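# Nest the open wooden boxes, biggest one upright

## Task

Put every open wooden box inside the next larger one so they form a single nested stack. Each box must rest flat with its opening facing up, even those that begin tipped on a side or upside down. The largest box must stand upright on the table. The stack has to stay in place on its own, with no gripper holding anything, and both arms must have released and moved away at the end.

## Robot and tools

Robot: two arms, left_arm and right_arm, mounted on opposite sides of a table. Each arm has six joints and a parallel gripper. Do not read the names as image sides. left_arm's base is on the +y side of the table.

Frame: one shared scene frame, in metres. The origin is at the table centre, +z points up, and the tabletop is at z = +0.020 m. Gripper fingers point along the gripper's +x axis and close along its y axis. The reported end_effector_position is the point between the finger pads, 3 to 4 cm short of the fingertips. The reported hand position can be wrong, and the error grows at long reach.

execute_actions takes {"actions": [...]} with at most one item. An empty list only returns the current state. A wait is {"steps": N} with N up to 300. It sends nothing and returns after N control steps (1/30 s each), counted from the previous result. A motion is {"rows": [...], "steps": N}: between 1 and 15 rows, N at most 15, default 15. Row k is applied on step k, and the last row repeats for the remaining steps. The optional "pictures" flag (boolean) turns camera images on or off. A refused call moves nothing.

Each row holds exactly 14 numbers, one list covering both arms. The first 7 are left_arm: waist, shoulder, elbow, wrist pitch, wrist yaw, wrist roll, gripper opening. The next 7 are right_arm in the same order. Always send all 14, even when one arm should stay still; repeat its current angles for that.

Joint values are absolute target angles in radians, on the same scale as the Joint positions line. They are not offsets. Ranges per arm:
- waist -3.054 to 3.054
- shoulder 0.000 to 3.142
- elbow 0.000 to 2.356
- wrist pitch -1.571 to 1.571
- wrist yaw -1.571 to 1.571
- wrist roll -3.142 to 3.142

A target more than 0.010 beyond a limit, and farther out than the joint's last reported angle, gets the call refused. True limits may differ from these by up to 0.010. A joint driven into its real end stops there, and the result may report "joint sent to its limit". That line can refer to an earlier move. If the line is missing, the joint has not necessarily got more room.

Speed: each step, a joint's target is held within a lead of its measured angle. The lead is 0.211 rad for waist, shoulder and elbow, 0.213 for wrist pitch, 0.267 for wrist yaw and 0.228 for wrist roll. If the targets would put a gripper more than 70 mm from where it is, all that arm's targets are pulled back. Large moves therefore take several calls. Friction may leave a joint short of its target, especially at full stretch, and a tiny change may not move it at all. Check Joint positions after each move.

Gripper opening is an absolute value from -1 to 1. +1 is fully open (pad gap 0.088 m). Empty fingers close at about -0.80, and values below that add nothing. Going from open to closed takes at least about 0.5 s. grip_measured reports the finger opening on the command scale. It can be off by about 1 mm per gripper. When squeezing something hard it reads narrower by up to about 3 mm (0.061).

To hold a part, command about 0.07 below grip_measured; a smaller gap gives a lighter grip. Parts thinner than about 3 mm get less force. Pads push with about 34 to 49 N each and can spike on first contact.

Results: the state line gives each arm's gripper position, quaternion (wxyz), and linear and angular velocity. Joint positions and Joint velocities give, per arm, six joints followed by the pad gap in m. "joint command not followed" means a clearance check altered or blocked joint targets on some steps. The rest of the row still ran. HELD marks steps where the row, or part of it, was not sent.

Between calls the arms keep moving toward the last row sent, including while you compose a reply. They stop chasing it once everything is nearly still or a step is HELD. Fingers still finish opening or closing. Something may occasionally pull on a held part or shove a loose one.

Cameras: cam_high, cam_low, cam_left_wrist and cam_right_wrist, each 504x504 and returned in that order. Calibration (intrinsics, distortion, world-to-camera transform) is supplied. The wrist cameras follow their arm's joints. Results list any camera whose parameters changed.

zoom_image: {"camera": name, "region": [x0, y0, x1, y1]} in pixels of that camera's latest image. The origin is top-left, and the region is at most 504 by 504.

Replying without any tool call ends all remaining work.

Load limits (N m) per arm: waist 18, shoulder 22.3, elbow 22.2, wrist pitch 5.86, wrist yaw 5.84, wrist roll 5.48. A held object adds to the load. Reaching a limit freezes that arm for 10 s and drops the rest of the call.

Holding loads heats motors. MOTOR HOT appears from 50 °C. At 95 °C an OVER-TEMPERATURE FAULT holds the arm. If it does not cool in 30 to 60 s, the arm and its gripper lose power and go limp.

Avoid: knocking or placing anything off the table (fails the task), arms colliding or pressing on each other, dropping or slamming boxes, shoving hard, and leaving a box held at the end. Move smoothly and finish promptly.

Each tool is called after "Request:" as name(argument=value, ...) on one line, values as JSON.

## Session

Request:
execute_actions(actions=[])

Scene clock: 0.00 s of 4500.00 s.
left_arm: end_effector_position=(+0.3593, +0.1234, +0.2948) grip_measured=+0.849 end_effector_quat_wxyz=(+0.823, -0.114, +0.115, -0.545) end_effector_velocity=(+0.000, +0.000, +0.000) end_effector_angular_velocity=(+0.002, +0.009, +0.003) | right_arm: end_effector_position=(+0.3487, -0.3068, +0.3449) grip_measured=+0.850 end_effector_quat_wxyz=(+0.551, +0.311, +0.739, +0.232) end_effector_velocity=(-0.002, -0.002, -0.003) end_effector_angular_velocity=(-0.011, +0.003, +0.005)
Joint positions: left_arm=[ 0.354  0.933  0.433  0.722 -0.019  0.338  0.081] | right_arm=[-0.547  1.602  1.699 -1.32  -0.554  0.631  0.081]
Joint velocities: left_arm=[-0.002 -0.002  0.002 -0.007 -0.007 -0.007 -0.   ] | right_arm=[-0.002 -0.002 -0.007 -0.007  0.007 -0.007  0.   ]
Motor temperatures (°C, as the motors report them): left_arm=[18 19 20 20 18 19] | right_arm=[20 19 22 19 20 18]
Heat: left arm: hottest elbow 20 °C (+0.0 °C/min); right arm: hottest elbow 22 °C (+0.0 °C/min).
camera_calibration (this result's frames):
cam_left_wrist: T_world_to_cam=[[-0.858176, -0.362723, 0.36327, 0.253133], [-0.456157, 0.214194, -0.863737, 0.422841], [0.235487, -0.906947, -0.349274, 0.208611], [0, 0, 0, 1]] pos_world=[0.360989, 0.190446, 0.346131]
cam_right_wrist: T_world_to_cam=[[-0.258164, -0.684073, -0.682199, 0.127231], [-0.826741, -0.208917, 0.522353, 0.0763282], [-0.49985, 0.698855, -0.511617, 0.642776], [0, 0, 0, 1]] pos_world=[0.417241, -0.346226, 0.375781]

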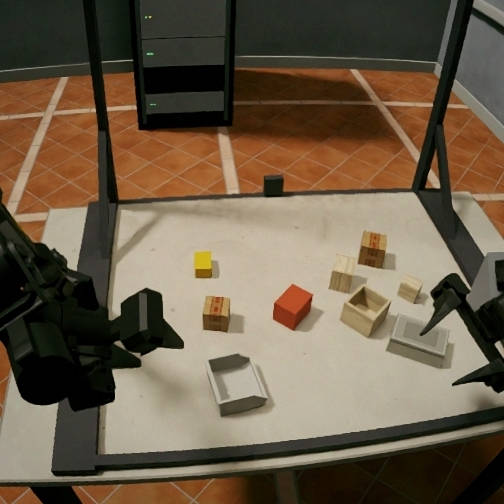

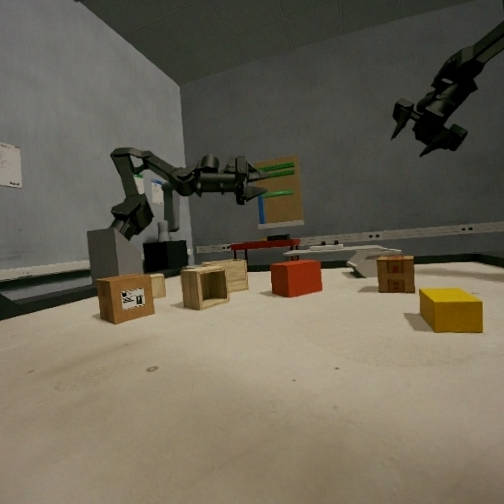

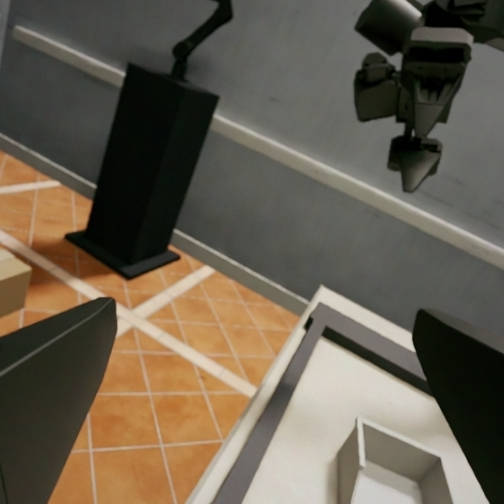

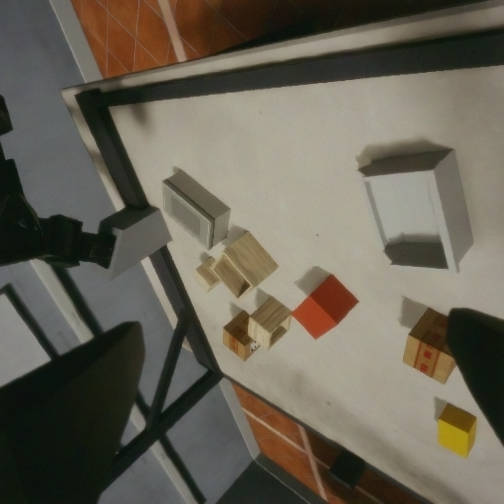

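Request:
zoom_image(camera="cam_high", region=[310, 220, 450, 360])

Request:
zoom_image(camera="cam_right_wrist", region=[170, 210, 330, 370])

Request:
zoom_image(camera="cam_low", region=[90, 220, 270, 340])

Region (310, 220, 450, 360) of cam_high's 504x504 image, scaled by 3.600, with more detail than that image has.

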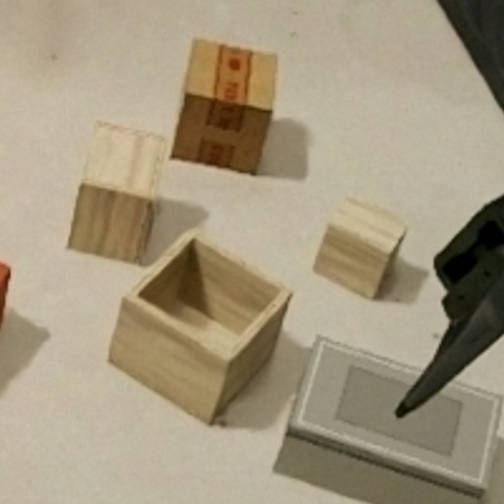

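Region (170, 210, 330, 370) of cam_right_wrist's 504x504 image, scaled by 3.150, with more detail than that image has.

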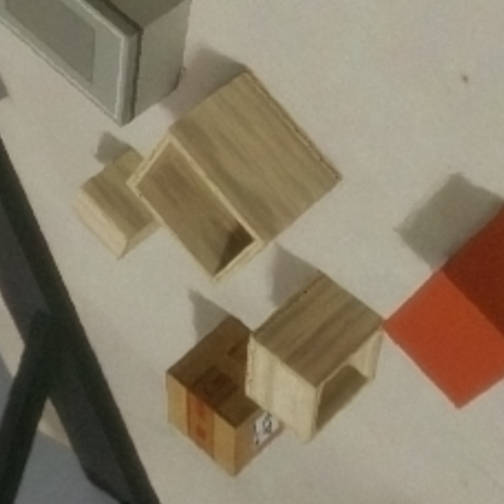

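Region (90, 220, 270, 340) of cam_low's 504x504 image, scaled by 2.800, with more detail than that image has.

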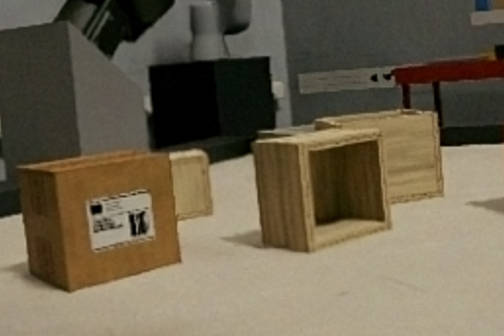

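Request:
execute_actions(actions=[{"rows":[[-0.2,1.5,1.3,-0.5,-0.62,-0.217,1,-0.547,1.2,1.3,-1.32,-0.554,0.631,0.85]]}], pictures=false)

Request:
execute_actions(actions=[{"rows":[[-0.471,2.1,1.592,-1.056,-0.622,-0.217,1,-0.547,1.2,1.3,-1.32,-0.554,0.631,0.85]]}], pictures=false)

Request:
execute_actions(actions=[{"steps":12}], pictures=false)

Request:
execute_actions(actions=[{"rows":[[-0.471,2.48,1.592,-1.056,-0.622,-0.217,1,-0.547,1.2,1.3,-1.32,-0.554,0.631,0.85]]}], pictures=false)

Request:
execute_actions(actions=[{"steps":10}])

Scene clock: 4.77 s of 4500.00 s.
left_arm: end_effector_position=(+0.2503, -0.0091, +0.3425) grip_measured=+1.000 end_effector_quat_wxyz=(+0.727, -0.076, +0.414, -0.542) end_effector_velocity=(+0.182, -0.035, +0.245) end_effector_angular_velocity=(+0.124, +0.031, +0.023) | right_arm: end_effector_position=(+0.2584, -0.3547, +0.3474) grip_measured=+0.850 end_effector_quat_wxyz=(+0.553, +0.312, +0.736, +0.234) end_effector_velocity=(-0.015, +0.000, -0.026) end_effector_angular_velocity=(-0.033, +0.075, +0.028)
Joint positions: left_arm=[-0.19   1.494  1.164 -0.082 -0.601 -0.202  0.088] | right_arm=[-0.547  1.208  1.314 -1.322 -0.554  0.631  0.081]
Joint velocities: left_arm=[-0.076  0.071  1.365 -1.443 -0.139 -0.139  0.   ] | right_arm=[-0.002 -0.002 -0.1    0.007 -0.007 -0.007  0.   ]
Motor temperatures (°C, as the motors report them): left_arm=[19 19 21 21 18 19] | right_arm=[20 20 22 19 20 18]
Heat: left arm: hottest elbow 21 °C (+0.0 °C/min); right arm: hottest elbow 22 °C (+0.0 °C/min).
Steps of this call (steps 1 to 90: nothing new was sent; then 1.27 s passed at rest; steps 91 to 105: all 15 steps of this action). Readings (joint positions):
91: left_arm=[0.330 0.958 0.456 0.688 -0.076 0.297] | right_arm=[-0.547 1.580 1.674 -1.302 -0.554 0.631]
92: left_arm=[0.278 1.003 0.508 0.630 -0.152 0.233] | right_arm=[-0.547 1.541 1.621 -1.303 -0.554 0.631]
94: left_arm=[0.170 1.119 0.624 0.518 -0.284 0.116] | right_arm=[-0.547 1.441 1.506 -1.325 -0.554 0.631]
98: left_arm=[-0.031 1.327 0.827 0.311 -0.508 -0.094] | right_arm=[-0.547 1.257 1.360 -1.325 -0.554 0.631]
105: the state above

Scene clock: 5.27 s of 4500.00 s.
left_arm: end_effector_position=(+0.0522, -0.0158, +0.3091) grip_measured=+1.000 end_effector_quat_wxyz=(+0.570, +0.258, +0.412, -0.662) end_effector_velocity=(-0.252, +0.242, -0.463) end_effector_angular_velocity=(+1.642, -1.160, -1.468) | right_arm: end_effector_position=(+0.2578, -0.3548, +0.3465) grip_measured=+0.850 end_effector_quat_wxyz=(+0.552, +0.312, +0.737, +0.233) end_effector_velocity=(-0.001, -0.001, +0.002) end_effector_angular_velocity=(+0.006, +0.000, +0.005)
Joint positions: left_arm=[-0.462  2.024  1.57  -0.709 -0.622 -0.214  0.088] | right_arm=[-0.547  1.208  1.311 -1.322 -0.554  0.631  0.081]
Joint velocities: left_arm=[-0.022  0.95   0.046 -1.59   0.007 -0.007  0.   ] | right_arm=[-0.002 -0.002  0.002 -0.007 -0.007 -0.007  0.   ]
Motor temperatures (°C, as the motors report them): left_arm=[19 19 21 21 18 19] | right_arm=[20 20 22 19 20 18]
Heat: left arm: hottest elbow 21 °C (+11.4 °C/min); right arm: hottest elbow 22 °C (+0.0 °C/min).
Steps of this call (steps 1 to 15: all 15 steps of this action). Readings (joint positions):
1: left_arm=[-0.199 1.511 1.206 -0.122 -0.616 -0.206] | right_arm=[-0.547 1.208 1.312 -1.322 -0.554 0.631]
2: left_arm=[-0.223 1.529 1.250 -0.149 -0.623 -0.208] | right_arm=[-0.547 1.208 1.311 -1.322 -0.554 0.631]
4: left_arm=[-0.289 1.585 1.335 -0.217 -0.623 -0.209] | right_arm=[-0.547 1.208 1.311 -1.322 -0.554 0.631]
8: left_arm=[-0.409 1.753 1.488 -0.391 -0.623 -0.212] | right_arm=[-0.547 1.208 1.311 -1.322 -0.554 0.631]
15: the state above

Scene clock: 5.67 s of 4500.00 s.
left_arm: end_effector_position=(+0.0466, +0.0388, +0.2613) grip_measured=+1.000 end_effector_quat_wxyz=(+0.485, +0.438, +0.408, -0.637) end_effector_velocity=(+0.007, +0.016, -0.005) end_effector_angular_velocity=(+0.062, -0.046, -0.034) | right_arm: end_effector_position=(+0.2577, -0.3548, +0.3464) grip_measured=+0.850 end_effector_quat_wxyz=(+0.552, +0.312, +0.737, +0.233) end_effector_velocity=(-0.003, -0.003, +0.002) end_effector_angular_velocity=(-0.002, +0.020, -0.007)
Joint positions: left_arm=[-0.465  2.101  1.583 -1.046 -0.622 -0.215  0.088] | right_arm=[-0.547  1.208  1.31  -1.322 -0.554  0.631  0.081]
Joint velocities: left_arm=[-0.002 -0.002 -0.002 -0.095 -0.007 -0.022  0.   ] | right_arm=[-0.007 -0.007  0.002 -0.022 -0.007  0.007 -0.   ]
Motor temperatures (°C, as the motors report them): left_arm=[19 19 21 21 18 19] | right_arm=[20 20 22 19 20 18]
Heat: left arm: hottest elbow 21 °C (+10.6 °C/min); right arm: hottest elbow 22 °C (+0.0 °C/min).
Steps of this call (steps 1 to 12: the robot went on to your last target). Readings (joint positions):
1: left_arm=[-0.462 2.052 1.571 -0.765 -0.622 -0.214] | right_arm=[-0.547 1.208 1.311 -1.322 -0.554 0.631]
2: left_arm=[-0.463 2.074 1.571 -0.824 -0.622 -0.214] | right_arm=[-0.547 1.208 1.311 -1.322 -0.554 0.631]
4: left_arm=[-0.464 2.098 1.571 -0.930 -0.622 -0.214] | right_arm=[-0.547 1.208 1.310 -1.322 -0.554 0.631]
8: left_arm=[-0.464 2.101 1.578 -1.020 -0.622 -0.214] | right_arm=[-0.547 1.208 1.310 -1.322 -0.554 0.631]
12: the state above

Scene clock: 6.17 s of 4500.00 s.
left_arm: end_effector_position=(-0.0273, +0.0761, +0.1472) grip_measured=+1.000 end_effector_quat_wxyz=(+0.387, +0.594, +0.389, -0.589) end_effector_velocity=(-0.000, -0.015, +0.015) end_effector_angular_velocity=(-0.028, +0.028, +0.033) | right_arm: end_effector_position=(+0.2577, -0.3548, +0.3464) grip_measured=+0.850 end_effector_quat_wxyz=(+0.552, +0.312, +0.737, +0.233) end_effector_velocity=(-0.003, +0.001, +0.002) end_effector_angular_velocity=(+0.020, -0.000, +0.018)
Joint positions: left_arm=[-0.465  2.478  1.586 -1.056 -0.621 -0.216  0.088] | right_arm=[-0.547  1.208  1.31  -1.322 -0.554  0.631  0.081]
Joint velocities: left_arm=[-0.002 -0.007  0.061 -0.022  0.007 -0.007  0.   ] | right_arm=[-0.002 -0.002 -0.002 -0.007 -0.022 -0.022 -0.   ]
Motor temperatures (°C, as the motors report them): left_arm=[19 19 21 21 18 19] | right_arm=[20 20 22 19 20 18]
Heat: left arm: hottest elbow 21 °C (+9.7 °C/min); right arm: hottest elbow 22 °C (+0.0 °C/min).
Steps of this call (steps 1 to 15: all 15 steps of this action). Readings (joint positions):
1: left_arm=[-0.465 2.124 1.585 -1.052 -0.622 -0.215] | right_arm=[-0.547 1.208 1.310 -1.322 -0.554 0.631]
2: left_arm=[-0.465 2.151 1.597 -1.052 -0.625 -0.216] | right_arm=[-0.547 1.208 1.310 -1.322 -0.554 0.631]
4: left_arm=[-0.465 2.229 1.609 -1.046 -0.626 -0.216] | right_arm=[-0.547 1.208 1.310 -1.322 -0.554 0.631]
8: left_arm=[-0.465 2.407 1.599 -1.050 -0.624 -0.216] | right_arm=[-0.547 1.208 1.310 -1.322 -0.554 0.631]
15: the state above

Scene clock: 6.50 s of 4500.00 s.
left_arm: end_effector_position=(-0.0274, +0.0756, +0.1475) grip_measured=+1.000 end_effector_quat_wxyz=(+0.387, +0.593, +0.389, -0.589) end_effector_velocity=(+0.000, +0.003, +0.001) end_effector_angular_velocity=(-0.001, -0.012, -0.005) | right_arm: end_effector_position=(+0.2577, -0.3548, +0.3464) grip_measured=+0.850 end_effector_quat_wxyz=(+0.552, +0.312, +0.737, +0.233) end_effector_velocity=(-0.001, -0.001, -0.004) end_effector_angular_velocity=(-0.013, +0.007, +0.006)
Joint positions: left_arm=[-0.465  2.478  1.588 -1.056 -0.621 -0.216  0.088] | right_arm=[-0.547  1.208  1.31  -1.322 -0.554  0.631  0.081]
Joint velocities: left_arm=[-0.007 -0.002 -0.007 -0.007 -0.007 -0.007  0.   ] | right_arm=[-0.002  0.002 -0.007 -0.007  0.007 -0.007 -0.   ]
Motor temperatures (°C, as the motors report them): left_arm=[19 20 21 21 18 19] | right_arm=[20 20 22 19 20 18]
Heat: left arm: hottest elbow 21 °C (+9.2 °C/min); right arm: hottest elbow 22 °C (+0.0 °C/min).
Steps of this call (steps 1 to 10: the robot went on to your last target). Readings (joint positions):
1: left_arm=[-0.465 2.478 1.588 -1.056 -0.621 -0.216] | right_arm=[-0.547 1.208 1.310 -1.322 -0.554 0.631]
2: left_arm=[-0.465 2.478 1.588 -1.056 -0.621 -0.216] | right_arm=[-0.547 1.208 1.310 -1.322 -0.554 0.631]
4: left_arm=[-0.465 2.478 1.588 -1.056 -0.621 -0.216] | right_arm=[-0.547 1.208 1.310 -1.322 -0.554 0.631]
8: left_arm=[-0.465 2.478 1.588 -1.056 -0.621 -0.216] | right_arm=[-0.547 1.208 1.310 -1.322 -0.554 0.631]
10: the state above
camera_calibration (this result's frames):
cam_left_wrist: T_world_to_cam=[[-0.937271, 0.348363, 0.0128798, -0.0468039], [0.333774, 0.886132, 0.321505, -0.0745423], [0.100587, 0.305636, -0.94682, 0.197614], [0, 0, 0, 1]] pos_world=[-0.0388652, 0.0219611, 0.211674]
cam_right_wrist: T_world_to_cam=[[-0.256594, -0.682346, -0.684517, 0.0729537], [-0.829077, -0.208632, 0.518752, -0.00779581], [-0.496781, 0.700626, -0.512183, 0.631628], [0, 0, 0, 1]] pos_world=[0.326037, -0.394382, 0.377492]

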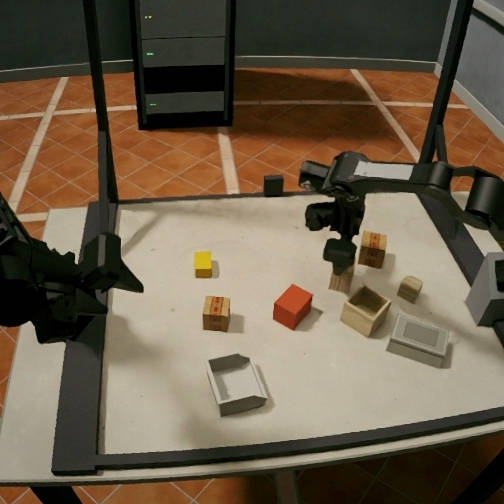

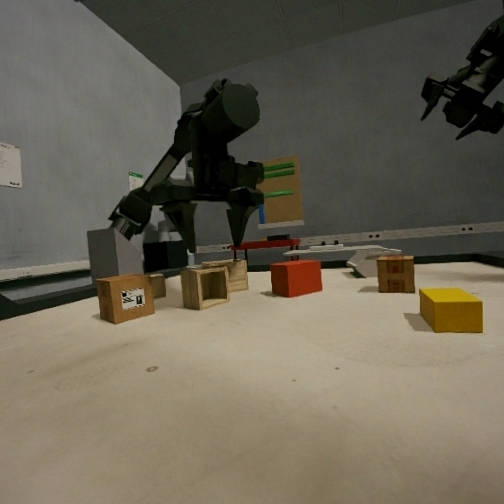

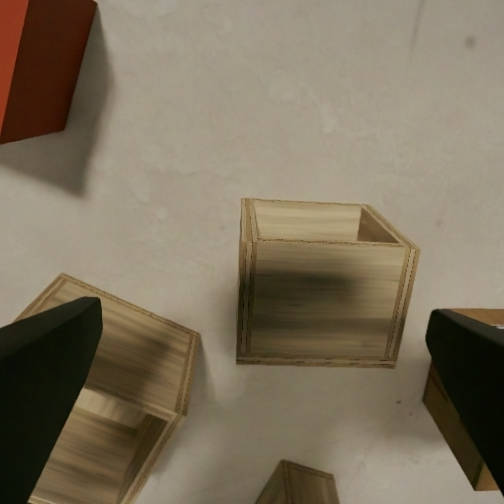

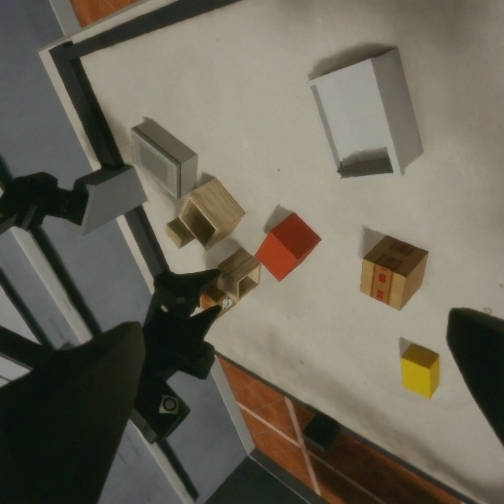

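Request:
execute_actions(actions=[{"rows":[[-0.495,2.516,1.57,-1.014,-0.615,-0.238,0.6,-0.547,1.2,1.3,-1.32,-0.554,0.631,0.85]],"steps":12}])

Scene clock: 8.23 s of 4500.00 s.
left_arm: end_effector_position=(-0.0435, +0.0816, +0.1406) grip_measured=+0.612 end_effector_quat_wxyz=(+0.389, +0.592, +0.384, -0.592) end_effector_velocity=(+0.002, +0.001, +0.001) end_effector_angular_velocity=(-0.001, -0.009, +0.001) | right_arm: end_effector_position=(+0.2577, -0.3548, +0.3464) grip_measured=+0.850 end_effector_quat_wxyz=(+0.552, +0.312, +0.737, +0.233) end_effector_velocity=(-0.003, -0.001, -0.001) end_effector_angular_velocity=(+0.002, +0.009, +0.007)
Joint positions: left_arm=[-0.491  2.511  1.575 -1.017 -0.618 -0.235  0.069] | right_arm=[-0.547  1.208  1.31  -1.322 -0.554  0.631  0.081]
Joint velocities: left_arm=[-0.002 -0.002 -0.002 -0.007 -0.007 -0.007 -0.005] | right_arm=[-0.002 -0.002 -0.007 -0.007 -0.007 -0.007  0.   ]
Motor temperatures (°C, as the motors report them): left_arm=[20 20 21 21 18 19] | right_arm=[20 20 22 19 20 18]
Heat: left arm: hottest elbow 21 °C (+7.3 °C/min); right arm: hottest elbow 22 °C (+0.0 °C/min).
Steps of this call (steps 1 to 15: the robot went on to your last target; steps 16 to 40: nothing new was sent; steps 41 to 52: all 12 steps of this action). Readings (joint positions):
41: left_arm=[-0.466 2.481 1.587 -1.053 -0.621 -0.219] | right_arm=[-0.547 1.208 1.310 -1.322 -0.554 0.631]
42: left_arm=[-0.469 2.485 1.586 -1.041 -0.621 -0.224] | right_arm=[-0.547 1.208 1.310 -1.322 -0.554 0.631]
44: left_arm=[-0.479 2.496 1.585 -1.027 -0.621 -0.230] | right_arm=[-0.547 1.208 1.310 -1.322 -0.554 0.631]
48: left_arm=[-0.491 2.510 1.576 -1.020 -0.618 -0.234] | right_arm=[-0.547 1.208 1.310 -1.322 -0.554 0.631]
52: the state above
camera_calibration (this result's frames):
cam_left_wrist: T_world_to_cam=[[-0.935829, 0.352343, 0.0088999, -0.0635987], [0.337293, 0.887959, 0.312669, -0.0709806], [0.102264, 0.295607, -0.94982, 0.192232], [0, 0, 0, 1]] pos_world=[-0.0552346, 0.0286114, 0.205345]
cam_right_wrist: T_world_to_cam=[[-0.256594, -0.682346, -0.684517, 0.0729537], [-0.829077, -0.208632, 0.518752, -0.00779581], [-0.496781, 0.700626, -0.512183, 0.631628], [0, 0, 0, 1]] pos_world=[0.326037, -0.394382, 0.377492]

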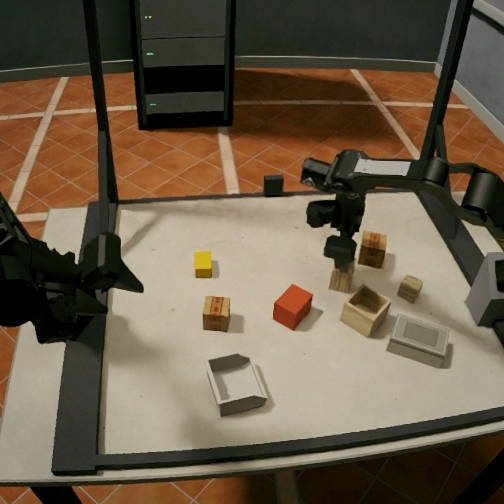

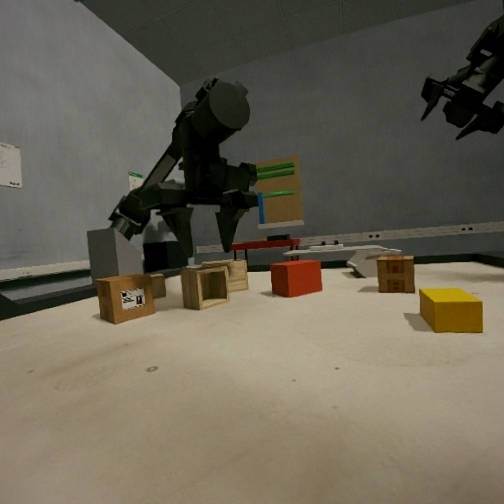

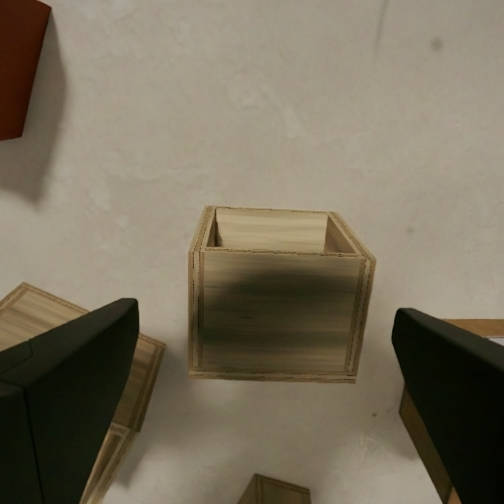

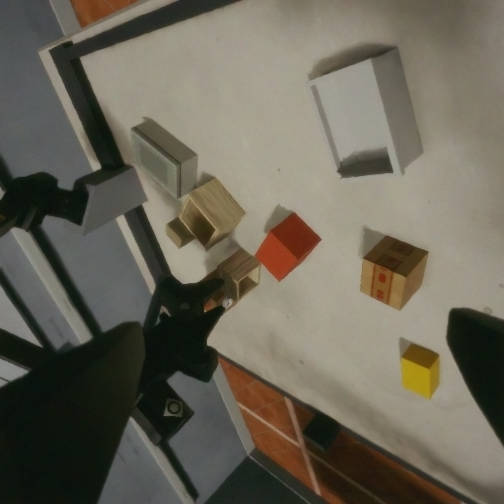

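Request:
execute_actions(actions=[{"rows":[[-0.495,2.516,1.57,-1.014,-0.59,-0.238,0.62,-0.547,1.2,1.3,-1.32,-0.554,0.631,0.85],[-0.495,2.516,1.57,-1.014,-0.59,-0.238,0.62,-0.547,1.2,1.3,-1.32,-0.554,0.631,0.85],[-0.477,2.527,1.55,-0.975,-0.595,-0.22,0.62,-0.547,1.2,1.3,-1.32,-0.554,0.631,0.85],[-0.477,2.527,1.55,-0.975,-0.595,-0.22,0.62,-0.547,1.2,1.3,-1.32,-0.554,0.631,0.85],[-0.462,2.537,1.53,-0.936,-0.6,-0.203,0.62,-0.547,1.2,1.3,-1.32,-0.554,0.631,0.85],[-0.462,2.537,1.53,-0.936,-0.6,-0.203,0.62,-0.547,1.2,1.3,-1.32,-0.554,0.631,0.85],[-0.447,2.547,1.511,-0.897,-0.606,-0.186,0.62,-0.547,1.2,1.3,-1.32,-0.554,0.631,0.85],[-0.447,2.547,1.511,-0.897,-0.606,-0.186,0.62,-0.547,1.2,1.3,-1.32,-0.554,0.631,0.85],[-0.431,2.558,1.493,-0.858,-0.612,-0.169,0.62,-0.547,1.2,1.3,-1.32,-0.554,0.631,0.85]]}], pictures=false)

Request:
execute_actions(actions=[{"steps":5}])

Scene clock: 9.53 s of 4500.00 s.
left_arm: end_effector_position=(-0.0466, +0.0858, +0.0987) grip_measured=+0.617 end_effector_quat_wxyz=(+0.378, +0.590, +0.398, -0.592) end_effector_velocity=(-0.002, -0.002, -0.007) end_effector_angular_velocity=(-0.032, -0.004, -0.002) | right_arm: end_effector_position=(+0.2577, -0.3548, +0.3464) grip_measured=+0.850 end_effector_quat_wxyz=(+0.552, +0.312, +0.737, +0.233) end_effector_velocity=(-0.003, -0.001, -0.001) end_effector_angular_velocity=(+0.005, -0.002, +0.017)
Joint positions: left_arm=[-0.429  2.554  1.499 -0.87  -0.607 -0.175  0.069] | right_arm=[-0.547  1.208  1.31  -1.322 -0.554  0.631  0.081]
Joint velocities: left_arm=[ 0.002  0.002 -0.032  0.066 -0.022  0.022 -0.   ] | right_arm=[-0.002 -0.002 -0.007 -0.007 -0.007 -0.022 -0.   ]
Motor temperatures (°C, as the motors report them): left_arm=[20 20 21 21 18 19] | right_arm=[20 20 22 19 20 18]
Heat: left arm: hottest elbow 21 °C (+6.3 °C/min); right arm: hottest elbow 22 °C (+0.0 °C/min).
Steps of this call (steps 1 to 15: the robot went on to your last target; steps 16 to 24: nothing new was sent; steps 25 to 39: all 15 steps of this action). Readings (joint positions):
25: left_arm=[-0.491 2.511 1.575 -1.017 -0.614 -0.236] | right_arm=[-0.547 1.208 1.310 -1.322 -0.554 0.631]
26: left_arm=[-0.491 2.511 1.575 -1.017 -0.608 -0.236] | right_arm=[-0.547 1.208 1.310 -1.322 -0.554 0.631]
28: left_arm=[-0.489 2.512 1.569 -0.999 -0.603 -0.232] | right_arm=[-0.547 1.208 1.310 -1.322 -0.554 0.631]
32: left_arm=[-0.467 2.525 1.540 -0.938 -0.603 -0.206] | right_arm=[-0.547 1.208 1.310 -1.322 -0.554 0.631]
39: the state above

Scene clock: 9.70 s of 4500.00 s.
left_arm: end_effector_position=(-0.0471, +0.0846, +0.0986) grip_measured=+0.617 end_effector_quat_wxyz=(+0.380, +0.588, +0.397, -0.593) end_effector_velocity=(+0.002, +0.001, +0.001) end_effector_angular_velocity=(-0.001, -0.009, -0.014) | right_arm: end_effector_position=(+0.2577, -0.3548, +0.3464) grip_measured=+0.850 end_effector_quat_wxyz=(+0.552, +0.312, +0.737, +0.233) end_effector_velocity=(-0.002, -0.001, +0.000) end_effector_angular_velocity=(+0.007, -0.006, +0.016)
Joint positions: left_arm=[-0.428  2.554  1.499 -0.862 -0.608 -0.172  0.069] | right_arm=[-0.547  1.208  1.31  -1.322 -0.554  0.631  0.081]
Joint velocities: left_arm=[-0.002 -0.002 -0.002 -0.007 -0.007  0.007  0.   ] | right_arm=[-0.002 -0.002 -0.002 -0.007 -0.007 -0.022 -0.   ]
Motor temperatures (°C, as the motors report them): left_arm=[20 20 21 21 18 19] | right_arm=[20 20 22 19 20 18]
Heat: left arm: hottest elbow 21 °C (+6.2 °C/min); right arm: hottest elbow 22 °C (+0.0 °C/min).
Steps of this call (steps 1 to 5: the robot went on to your last target). Readings (joint positions):
1: left_arm=[-0.428 2.554 1.499 -0.867 -0.607 -0.174] | right_arm=[-0.547 1.208 1.310 -1.322 -0.554 0.631]
2: left_arm=[-0.428 2.554 1.499 -0.865 -0.607 -0.173] | right_arm=[-0.547 1.208 1.310 -1.322 -0.554 0.631]
4: left_arm=[-0.428 2.554 1.499 -0.863 -0.608 -0.172] | right_arm=[-0.547 1.208 1.310 -1.322 -0.554 0.631]
5: the state above
camera_calibration (this result's frames):
cam_left_wrist: T_world_to_cam=[[-0.937162, 0.346672, 0.0393068, -0.0702385], [0.340126, 0.882698, 0.324283, -0.0598317], [0.0777238, 0.317275, -0.945143, 0.148309], [0, 0, 0, 1]] pos_world=[-0.0570018, 0.0301083, 0.162336]
cam_right_wrist: T_world_to_cam=[[-0.256594, -0.682346, -0.684517, 0.0729537], [-0.829077, -0.208632, 0.518752, -0.00779581], [-0.496781, 0.700626, -0.512183, 0.631628], [0, 0, 0, 1]] pos_world=[0.326037, -0.394382, 0.377492]

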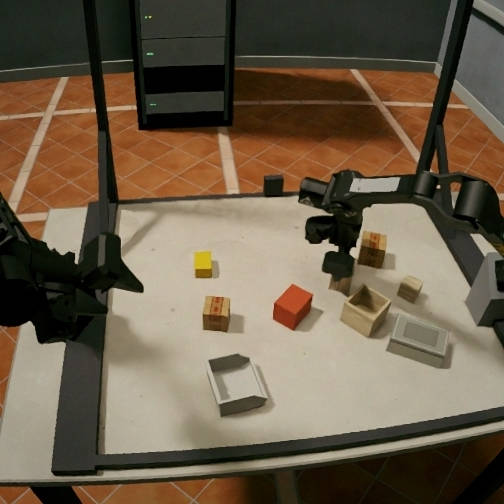

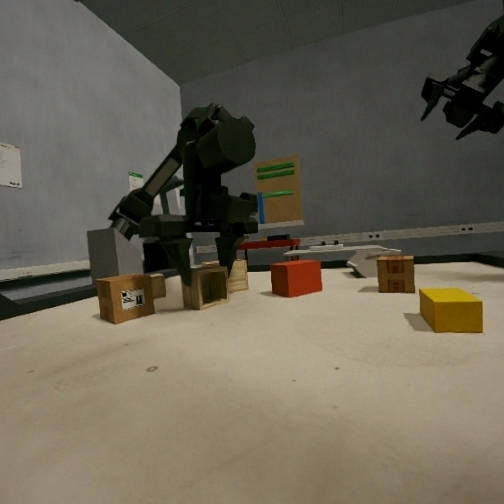

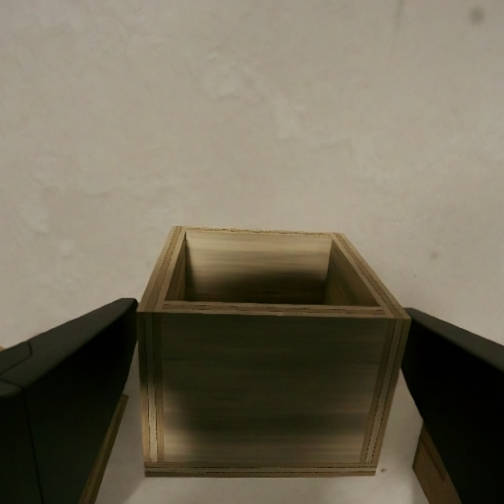

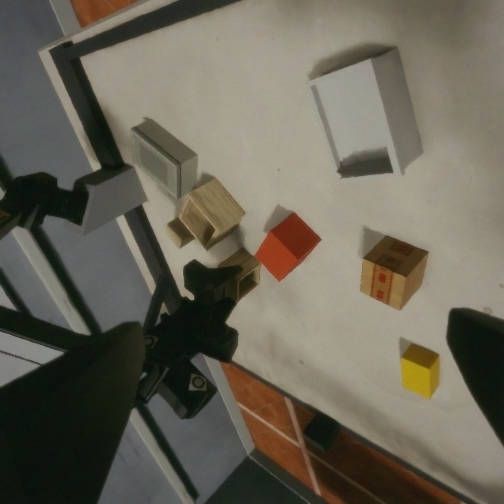

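Request:
execute_actions(actions=[{"rows":[[-0.431,2.558,1.493,-0.858,-0.612,-0.169,0.22,-0.547,1.2,1.3,-1.32,-0.554,0.631,0.85]],"steps":8}], pictures=false)

Request:
execute_actions(actions=[{"rows":[[-0.45,2.54,1.515,-0.897,-0.606,-0.186,0.22,-0.547,1.2,1.3,-1.32,-0.554,0.631,0.85],[-0.45,2.54,1.515,-0.897,-0.606,-0.186,0.22,-0.547,1.2,1.3,-1.32,-0.554,0.631,0.85],[-0.475,2.525,1.545,-0.955,-0.6,-0.21,0.22,-0.547,1.2,1.3,-1.32,-0.554,0.631,0.85],[-0.475,2.525,1.545,-0.955,-0.6,-0.21,0.22,-0.547,1.2,1.3,-1.32,-0.554,0.631,0.85],[-0.498,2.51,1.578,-1.014,-0.595,-0.238,0.22,-0.547,1.2,1.3,-1.32,-0.554,0.631,0.85],[-0.498,2.51,1.578,-1.014,-0.595,-0.238,0.22,-0.547,1.2,1.3,-1.32,-0.554,0.631,0.85],[-0.52,2.48,1.63,-1.1,-0.595,-0.27,0.22,-0.547,1.2,1.3,-1.32,-0.554,0.631,0.85],[-0.52,2.48,1.63,-1.1,-0.595,-0.27,0.22,-0.547,1.2,1.3,-1.32,-0.554,0.631,0.85],[-0.54,2.44,1.69,-1.2,-0.6,-0.3,0.22,-0.547,1.2,1.3,-1.32,-0.554,0.631,0.85]],"steps":14}], pictures=false)

Request:
execute_actions(actions=[{"rows":[[-0.52,2.38,1.71,-1.22,-0.62,-1.757,0.22,-0.547,1.2,1.3,-1.32,-0.554,0.631,0.85],[-0.49,2.35,1.71,-1.22,-0.63,-1.757,0.22,-0.547,1.2,1.3,-1.32,-0.554,0.631,0.85],[-0.46,2.32,1.71,-1.23,-0.64,-1.757,0.22,-0.547,1.2,1.3,-1.32,-0.554,0.631,0.85],[-0.43,2.29,1.71,-1.23,-0.65,-1.757,0.22,-0.547,1.2,1.3,-1.32,-0.554,0.631,0.85],[-0.40,2.26,1.71,-1.24,-0.66,-1.757,0.22,-0.547,1.2,1.3,-1.32,-0.554,0.631,0.85],[-0.37,2.23,1.71,-1.24,-0.67,-1.757,0.22,-0.547,1.2,1.3,-1.32,-0.554,0.631,0.85],[-0.34,2.2,1.71,-1.25,-0.68,-1.757,0.22,-0.547,1.2,1.3,-1.32,-0.554,0.631,0.85],[-0.31,2.17,1.71,-1.25,-0.69,-1.757,0.22,-0.547,1.2,1.3,-1.32,-0.554,0.631,0.85],[-0.28,2.15,1.71,-1.25,-0.7,-1.757,0.22,-0.547,1.2,1.3,-1.32,-0.554,0.631,0.85],[-0.25,2.125,1.71,-1.25,-0.707,-1.757,0.22,-0.547,1.2,1.3,-1.32,-0.554,0.631,0.85],[-0.22,2.125,1.71,-1.25,-0.707,-1.757,0.22,-0.547,1.2,1.3,-1.32,-0.554,0.631,0.85],[-0.19,2.125,1.71,-1.25,-0.707,-1.757,0.22,-0.547,1.2,1.3,-1.32,-0.554,0.631,0.85],[-0.16,2.125,1.71,-1.25,-0.707,-1.757,0.22,-0.547,1.2,1.3,-1.32,-0.554,0.631,0.85],[-0.135,2.125,1.71,-1.25,-0.707,-1.757,0.22,-0.547,1.2,1.3,-1.32,-0.554,0.631,0.85],[-0.115,2.125,1.71,-1.25,-0.707,-1.7,0.22,-0.547,1.2,1.3,-1.32,-0.554,0.631,0.85]]}], pictures=false)

Request:
execute_actions(actions=[{"steps":12}])

Scene clock: 12.43 s of 4500.00 s.
left_arm: end_effector_position=(-0.0473, +0.0843, +0.0987) grip_measured=+0.353 end_effector_quat_wxyz=(+0.380, +0.588, +0.396, -0.594) end_effector_velocity=(+0.001, -0.001, +0.002) end_effector_angular_velocity=(-0.004, -0.007, +0.004) | right_arm: end_effector_position=(+0.2577, -0.3548, +0.3464) grip_measured=+0.850 end_effector_quat_wxyz=(+0.552, +0.312, +0.737, +0.233) end_effector_velocity=(+0.000, -0.001, +0.000) end_effector_angular_velocity=(+0.003, +0.005, +0.001)
Joint positions: left_arm=[-0.429  2.554  1.498 -0.86  -0.609 -0.171  0.056] | right_arm=[-0.547  1.208  1.31  -1.322 -0.554  0.631  0.081]
Joint velocities: left_arm=[-0.002 -0.002  0.002 -0.007 -0.007 -0.007 -0.   ] | right_arm=[-0.007  0.002  0.002 -0.007 -0.007 -0.007 -0.   ]
Motor temperatures (°C, as the motors report them): left_arm=[21 21 21 21 18 19] | right_arm=[20 20 23 19 20 18]
Heat: left arm: hottest waist 21 °C (+4.8 °C/min); right arm: hottest elbow 23 °C (+4.8 °C/min).
Steps of this call (steps 1 to 15: the robot went on to your last target; steps 16 to 74: nothing new was sent; steps 75 to 82: all 8 steps of this action). Readings (joint positions):
75: left_arm=[-0.428 2.554 1.498 -0.861 -0.608 -0.171] | right_arm=[-0.547 1.208 1.310 -1.322 -0.554 0.631]
76: left_arm=[-0.428 2.554 1.498 -0.861 -0.608 -0.171] | right_arm=[-0.547 1.208 1.310 -1.322 -0.554 0.631]
78: left_arm=[-0.429 2.554 1.498 -0.861 -0.609 -0.171] | right_arm=[-0.547 1.208 1.310 -1.322 -0.554 0.631]
82: the state above

Scene clock: 12.90 s of 4500.00 s.
left_arm: end_effector_position=(-0.0340, +0.0739, +0.1910) grip_measured=+0.353 end_effector_quat_wxyz=(+0.400, +0.576, +0.389, -0.598) end_effector_velocity=(+0.053, -0.056, +0.159) end_effector_angular_velocity=(-0.221, +0.165, +0.193) | right_arm: end_effector_position=(+0.2577, -0.3548, +0.3464) grip_measured=+0.850 end_effector_quat_wxyz=(+0.552, +0.312, +0.737, +0.233) end_effector_velocity=(-0.003, +0.001, +0.002) end_effector_angular_velocity=(+0.020, -0.000, +0.018)
Joint positions: left_arm=[-0.536  2.448  1.676 -1.17  -0.6   -0.289  0.056] | right_arm=[-0.547  1.208  1.31  -1.322 -0.554  0.631  0.081]
Joint velocities: left_arm=[-0.066 -0.291  0.256 -0.256  0.007 -0.081 -0.   ] | right_arm=[-0.002 -0.002 -0.002 -0.007 -0.022 -0.022  0.   ]
Motor temperatures (°C, as the motors report them): left_arm=[21 21 21 21 18 19] | right_arm=[20 21 23 19 20 18]
Heat: left arm: hottest waist 21 °C (+4.7 °C/min); right arm: hottest elbow 23 °C (+4.7 °C/min).
Steps of this call (steps 1 to 14: all 14 steps of this action). Readings (joint positions):
1: left_arm=[-0.430 2.554 1.499 -0.862 -0.609 -0.172] | right_arm=[-0.547 1.208 1.310 -1.322 -0.554 0.631]
2: left_arm=[-0.432 2.554 1.500 -0.871 -0.609 -0.174] | right_arm=[-0.547 1.208 1.310 -1.322 -0.554 0.631]
4: left_arm=[-0.441 2.554 1.510 -0.910 -0.609 -0.189] | right_arm=[-0.547 1.208 1.310 -1.322 -0.554 0.631]
8: left_arm=[-0.484 2.534 1.565 -1.021 -0.600 -0.236] | right_arm=[-0.547 1.208 1.310 -1.322 -0.554 0.631]
14: the state above

Scene clock: 13.40 s of 4500.00 s.
left_arm: end_effector_position=(+0.1578, +0.0266, +0.2014) grip_measured=+0.353 end_effector_quat_wxyz=(+0.671, +0.220, +0.662, -0.251) end_effector_velocity=(+0.327, +0.007, -0.176) end_effector_angular_velocity=(+0.432, +0.033, +2.535) | right_arm: end_effector_position=(+0.2577, -0.3548, +0.3464) grip_measured=+0.850 end_effector_quat_wxyz=(+0.552, +0.312, +0.737, +0.233) end_effector_velocity=(-0.001, -0.001, +0.002) end_effector_angular_velocity=(+0.003, +0.011, -0.005)
Joint positions: left_arm=[-0.184  2.134  1.712 -1.245 -0.702 -1.13   0.056] | right_arm=[-0.547  1.208  1.31  -1.322 -0.554  0.631  0.081]
Joint velocities: left_arm=[ 0.882 -0.183  0.017 -0.022 -0.066 -1.751  0.   ] | right_arm=[-0.002 -0.002  0.002 -0.007 -0.007  0.007 -0.   ]
Motor temperatures (°C, as the motors report them): left_arm=[21 21 21 21 18 19] | right_arm=[20 21 23 19 20 18]
Heat: left arm: hottest waist 21 °C (+4.5 °C/min); right arm: hottest elbow 23 °C (+4.5 °C/min).
Steps of this call (steps 1 to 15: all 15 steps of this action). Readings (joint positions):
1: left_arm=[-0.536 2.435 1.684 -1.180 -0.600 -0.331] | right_arm=[-0.547 1.208 1.310 -1.322 -0.554 0.631]
2: left_arm=[-0.533 2.422 1.687 -1.191 -0.604 -0.394] | right_arm=[-0.547 1.208 1.310 -1.322 -0.554 0.631]
4: left_arm=[-0.510 2.388 1.688 -1.210 -0.616 -0.512] | right_arm=[-0.547 1.208 1.310 -1.322 -0.554 0.631]
8: left_arm=[-0.405 2.282 1.694 -1.231 -0.655 -0.727] | right_arm=[-0.547 1.208 1.310 -1.322 -0.554 0.631]
15: the state above

Scene clock: 13.80 s of 4500.00 s.
left_arm: end_effector_position=(+0.1821, +0.0293, +0.1833) grip_measured=+0.353 end_effector_quat_wxyz=(+0.707, +0.030, +0.706, -0.029) end_effector_velocity=(+0.003, +0.001, +0.001) end_effector_angular_velocity=(-0.001, -0.023, +0.294) | right_arm: end_effector_position=(+0.2577, -0.3548, +0.3464) grip_measured=+0.850 end_effector_quat_wxyz=(+0.552, +0.312, +0.737, +0.233) end_effector_velocity=(-0.004, +0.001, +0.002) end_effector_angular_velocity=(+0.016, +0.020, +0.003)
Joint positions: left_arm=[-0.11   2.13   1.711 -1.248 -0.705 -1.668  0.056] | right_arm=[-0.547  1.208  1.31  -1.322 -0.554  0.631  0.081]
Joint velocities: left_arm=[-0.002 -0.002 -0.002 -0.007 -0.022 -0.3   -0.   ] | right_arm=[ 0.002 -0.002 -0.002 -0.007 -0.022  0.007 -0.   ]
Motor temperatures (°C, as the motors report them): left_arm=[21 21 21 21 18 19] | right_arm=[20 21 23 19 20 18]
Heat: left arm: hottest waist 21 °C (+4.3 °C/min); right arm: hottest elbow 23 °C (+4.3 °C/min).
Steps of this call (steps 1 to 12: the robot went on to your last target). Readings (joint positions):
1: left_arm=[-0.157 2.131 1.712 -1.246 -0.704 -1.189] | right_arm=[-0.547 1.208 1.310 -1.322 -0.554 0.631]
2: left_arm=[-0.135 2.130 1.712 -1.247 -0.705 -1.248] | right_arm=[-0.547 1.208 1.310 -1.322 -0.554 0.631]
4: left_arm=[-0.111 2.130 1.712 -1.248 -0.705 -1.366] | right_arm=[-0.547 1.208 1.310 -1.322 -0.554 0.631]
8: left_arm=[-0.110 2.130 1.711 -1.248 -0.705 -1.586] | right_arm=[-0.547 1.208 1.310 -1.322 -0.554 0.631]
12: the state above
camera_calibration (this result's frames):
cam_left_wrist: T_world_to_cam=[[-0.0311218, -0.999416, 0.0140841, 0.0394071], [-0.948901, 0.0339701, 0.313741, 0.144994], [-0.314036, -0.00360022, -0.949404, 0.309654], [0, 0, 0, 1]] pos_world=[0.236054, 0.0355735, 0.247942]
cam_right_wrist: T_world_to_cam=[[-0.256594, -0.682346, -0.684517, 0.0729537], [-0.829077, -0.208632, 0.518752, -0.00779581], [-0.496781, 0.700626, -0.512183, 0.631628], [0, 0, 0, 1]] pos_world=[0.326037, -0.394382, 0.377492]

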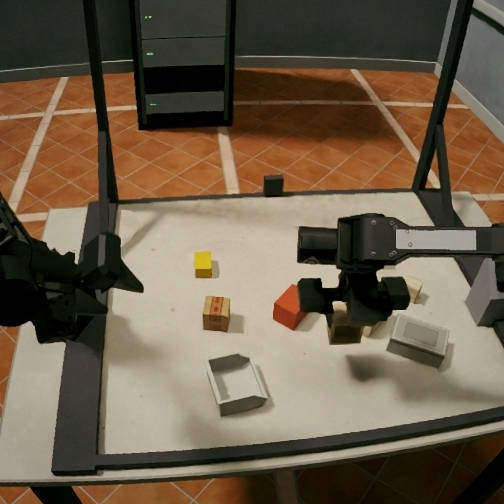

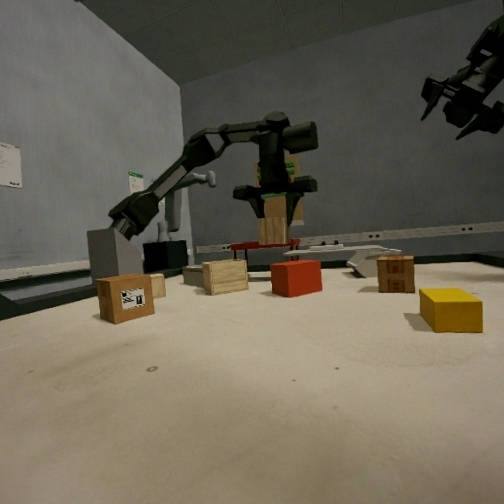

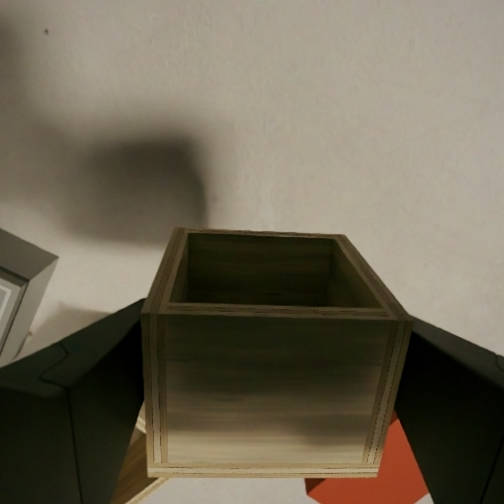

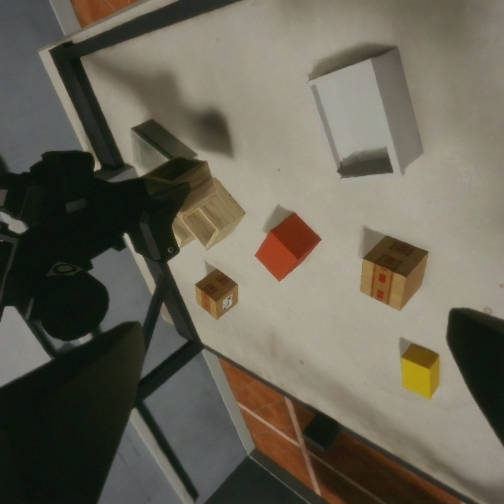

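Box 0.058 wide. Lower.

Request:
execute_actions(actions=[{"rows":[[-0.09,2.132,1.668,-1.18,-0.708,-1.7,0.28,-0.547,1.2,1.3,-1.32,-0.554,0.631,0.85],[-0.09,2.132,1.668,-1.18,-0.708,-1.7,0.28,-0.547,1.2,1.3,-1.32,-0.554,0.631,0.85],[-0.064,2.137,1.625,-1.11,-0.71,-1.68,0.28,-0.547,1.2,1.3,-1.32,-0.554,0.631,0.85],[-0.064,2.137,1.625,-1.11,-0.71,-1.68,0.28,-0.547,1.2,1.3,-1.32,-0.554,0.631,0.85],[-0.038,2.143,1.585,-1.04,-0.711,-1.654,0.28,-0.547,1.2,1.3,-1.32,-0.554,0.631,0.85],[-0.038,2.143,1.585,-1.04,-0.711,-1.654,0.28,-0.547,1.2,1.3,-1.32,-0.554,0.631,0.85],[-0.012,2.151,1.546,-0.973,-0.712,-1.62,0.28,-0.547,1.2,1.3,-1.32,-0.554,0.631,0.85],[-0.012,2.151,1.546,-0.973,-0.712,-1.62,0.28,-0.547,1.2,1.3,-1.32,-0.554,0.631,0.85],[0.001,2.156,1.527,-0.94,-0.712,-1.6,0.28,-0.547,1.2,1.3,-1.32,-0.554,0.631,0.85],[0.001,2.156,1.527,-0.94,-0.712,-1.6,0.28,-0.547,1.2,1.3,-1.32,-0.554,0.631,0.85],[0.014,2.162,1.508,-0.905,-0.712,-1.583,0.28,-0.547,1.2,1.3,-1.32,-0.554,0.631,0.85]]}], pictures=false)

Request:
execute_actions(actions=[{"steps":8}])

Request:
zoom_image(camera="cam_low", region=[220, 200, 330, 310])

Scene clock: 15.70 s of 4500.00 s.
left_arm: end_effector_position=(+0.1825, +0.0301, +0.1067) grip_measured=+0.353 end_effector_quat_wxyz=(+0.707, +0.001, +0.707, +0.003) end_effector_velocity=(-0.009, +0.009, -0.038) end_effector_angular_velocity=(+0.014, -0.007, -0.053) | right_arm: end_effector_position=(+0.2577, -0.3548, +0.3465) grip_measured=+0.850 end_effector_quat_wxyz=(+0.552, +0.312, +0.737, +0.233) end_effector_velocity=(+0.001, +0.001, +0.001) end_effector_angular_velocity=(+0.011, -0.008, +0.002)
Joint positions: left_arm=[ 0.016  2.159  1.52  -0.927 -0.708 -1.594  0.056] | right_arm=[-0.547  1.207  1.31  -1.322 -0.554  0.631  0.081]
Joint velocities: left_arm=[ 0.042  0.027 -0.11   0.154 -0.007  0.095 -0.   ] | right_arm=[-0.002 -0.002 -0.002  0.007 -0.007 -0.007 -0.   ]
Motor temperatures (°C, as the motors report them): left_arm=[22 21 21 21 18 19] | right_arm=[20 21 23 19 20 18]
Heat: left arm: hottest waist 22 °C (+7.6 °C/min); right arm: hottest elbow 23 °C (+3.8 °C/min).
Steps of this call (steps 1 to 30: the robot went on to your last target; steps 31 to 42: nothing new was sent; steps 43 to 57: all 15 steps of this action). Readings (joint positions):
43: left_arm=[-0.110 2.130 1.706 -1.239 -0.705 -1.698] | right_arm=[-0.547 1.208 1.310 -1.322 -0.554 0.631]
44: left_arm=[-0.106 2.130 1.698 -1.222 -0.705 -1.698] | right_arm=[-0.547 1.208 1.310 -1.322 -0.554 0.631]
46: left_arm=[-0.094 2.130 1.672 -1.170 -0.706 -1.693] | right_arm=[-0.547 1.208 1.310 -1.322 -0.554 0.631]
50: left_arm=[-0.043 2.137 1.596 -1.049 -0.707 -1.652] | right_arm=[-0.547 1.207 1.310 -1.322 -0.554 0.631]
57: the state above

Scene clock: 15.97 s of 4500.00 s.
left_arm: end_effector_position=(+0.1818, +0.0287, +0.1054) grip_measured=+0.353 end_effector_quat_wxyz=(+0.707, -0.002, +0.707, +0.000) end_effector_velocity=(-0.001, +0.010, -0.004) end_effector_angular_velocity=(+0.033, -0.008, -0.032) | right_arm: end_effector_position=(+0.2577, -0.3548, +0.3465) grip_measured=+0.850 end_effector_quat_wxyz=(+0.552, +0.312, +0.737, +0.233) end_effector_velocity=(-0.001, -0.002, -0.001) end_effector_angular_velocity=(-0.006, -0.012, +0.013)
Joint positions: left_arm=[ 0.016  2.159  1.514 -0.909 -0.709 -1.586  0.056] | right_arm=[-0.547  1.207  1.31  -1.322 -0.554  0.631  0.081]
Joint velocities: left_arm=[ 0.002 -0.002 -0.022 -0.022 -0.007  0.007 -0.   ] | right_arm=[-0.002 -0.002 -0.002 -0.007  0.007 -0.022 -0.   ]
Motor temperatures (°C, as the motors report them): left_arm=[22 21 21 21 18 19] | right_arm=[20 21 23 19 20 18]
Heat: left arm: hottest waist 22 °C (+7.5 °C/min); right arm: hottest elbow 23 °C (+3.8 °C/min).
Steps of this call (steps 1 to 8: the robot went on to your last target). Readings (joint positions):
1: left_arm=[0.016 2.159 1.517 -0.921 -0.708 -1.592] | right_arm=[-0.547 1.207 1.310 -1.322 -0.554 0.631]
2: left_arm=[0.016 2.159 1.515 -0.917 -0.708 -1.590] | right_arm=[-0.547 1.207 1.310 -1.322 -0.554 0.631]
4: left_arm=[0.016 2.159 1.515 -0.912 -0.709 -1.588] | right_arm=[-0.547 1.207 1.310 -1.322 -0.554 0.631]
8: the state above
camera_calibration (this result's frames):
cam_left_wrist: T_world_to_cam=[[0.0557294, -0.998298, 0.0171952, 0.023776], [-0.947702, -0.0474687, 0.315608, 0.17116], [-0.314254, -0.0338846, -0.948734, 0.236429], [0, 0, 0, 1]] pos_world=[0.235182, 0.0398716, 0.16988]
cam_right_wrist: T_world_to_cam=[[-0.256438, -0.682204, -0.684717, 0.0730576], [-0.829267, -0.208637, 0.518446, -0.0077176], [-0.496543, 0.700763, -0.512226, 0.631689], [0, 0, 0, 1]] pos_world=[0.325996, -0.394434, 0.377593]

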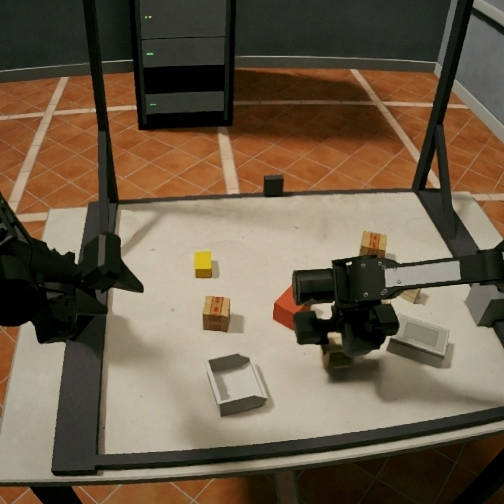

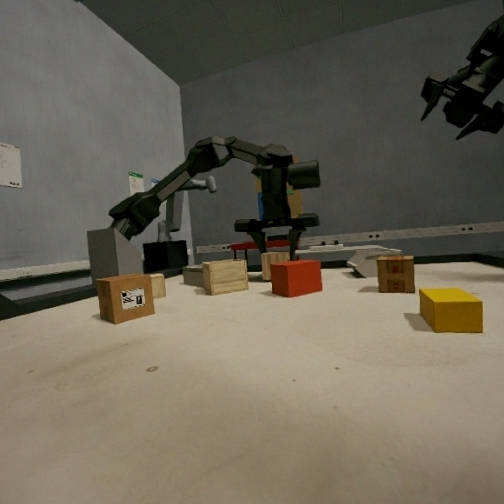

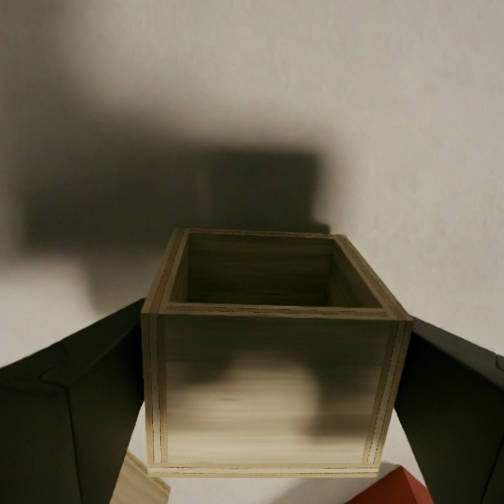

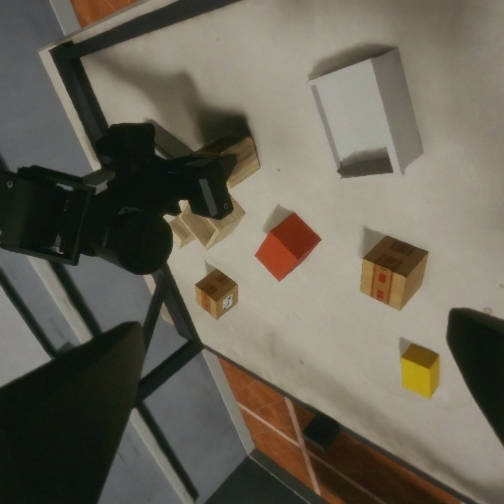

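Region (220, 200, 330, 310) of cam_low's 504x504 image, scaled by 4.582, with more detail than that image has.

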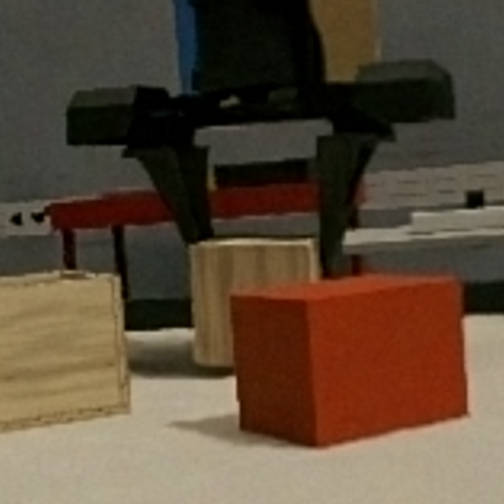

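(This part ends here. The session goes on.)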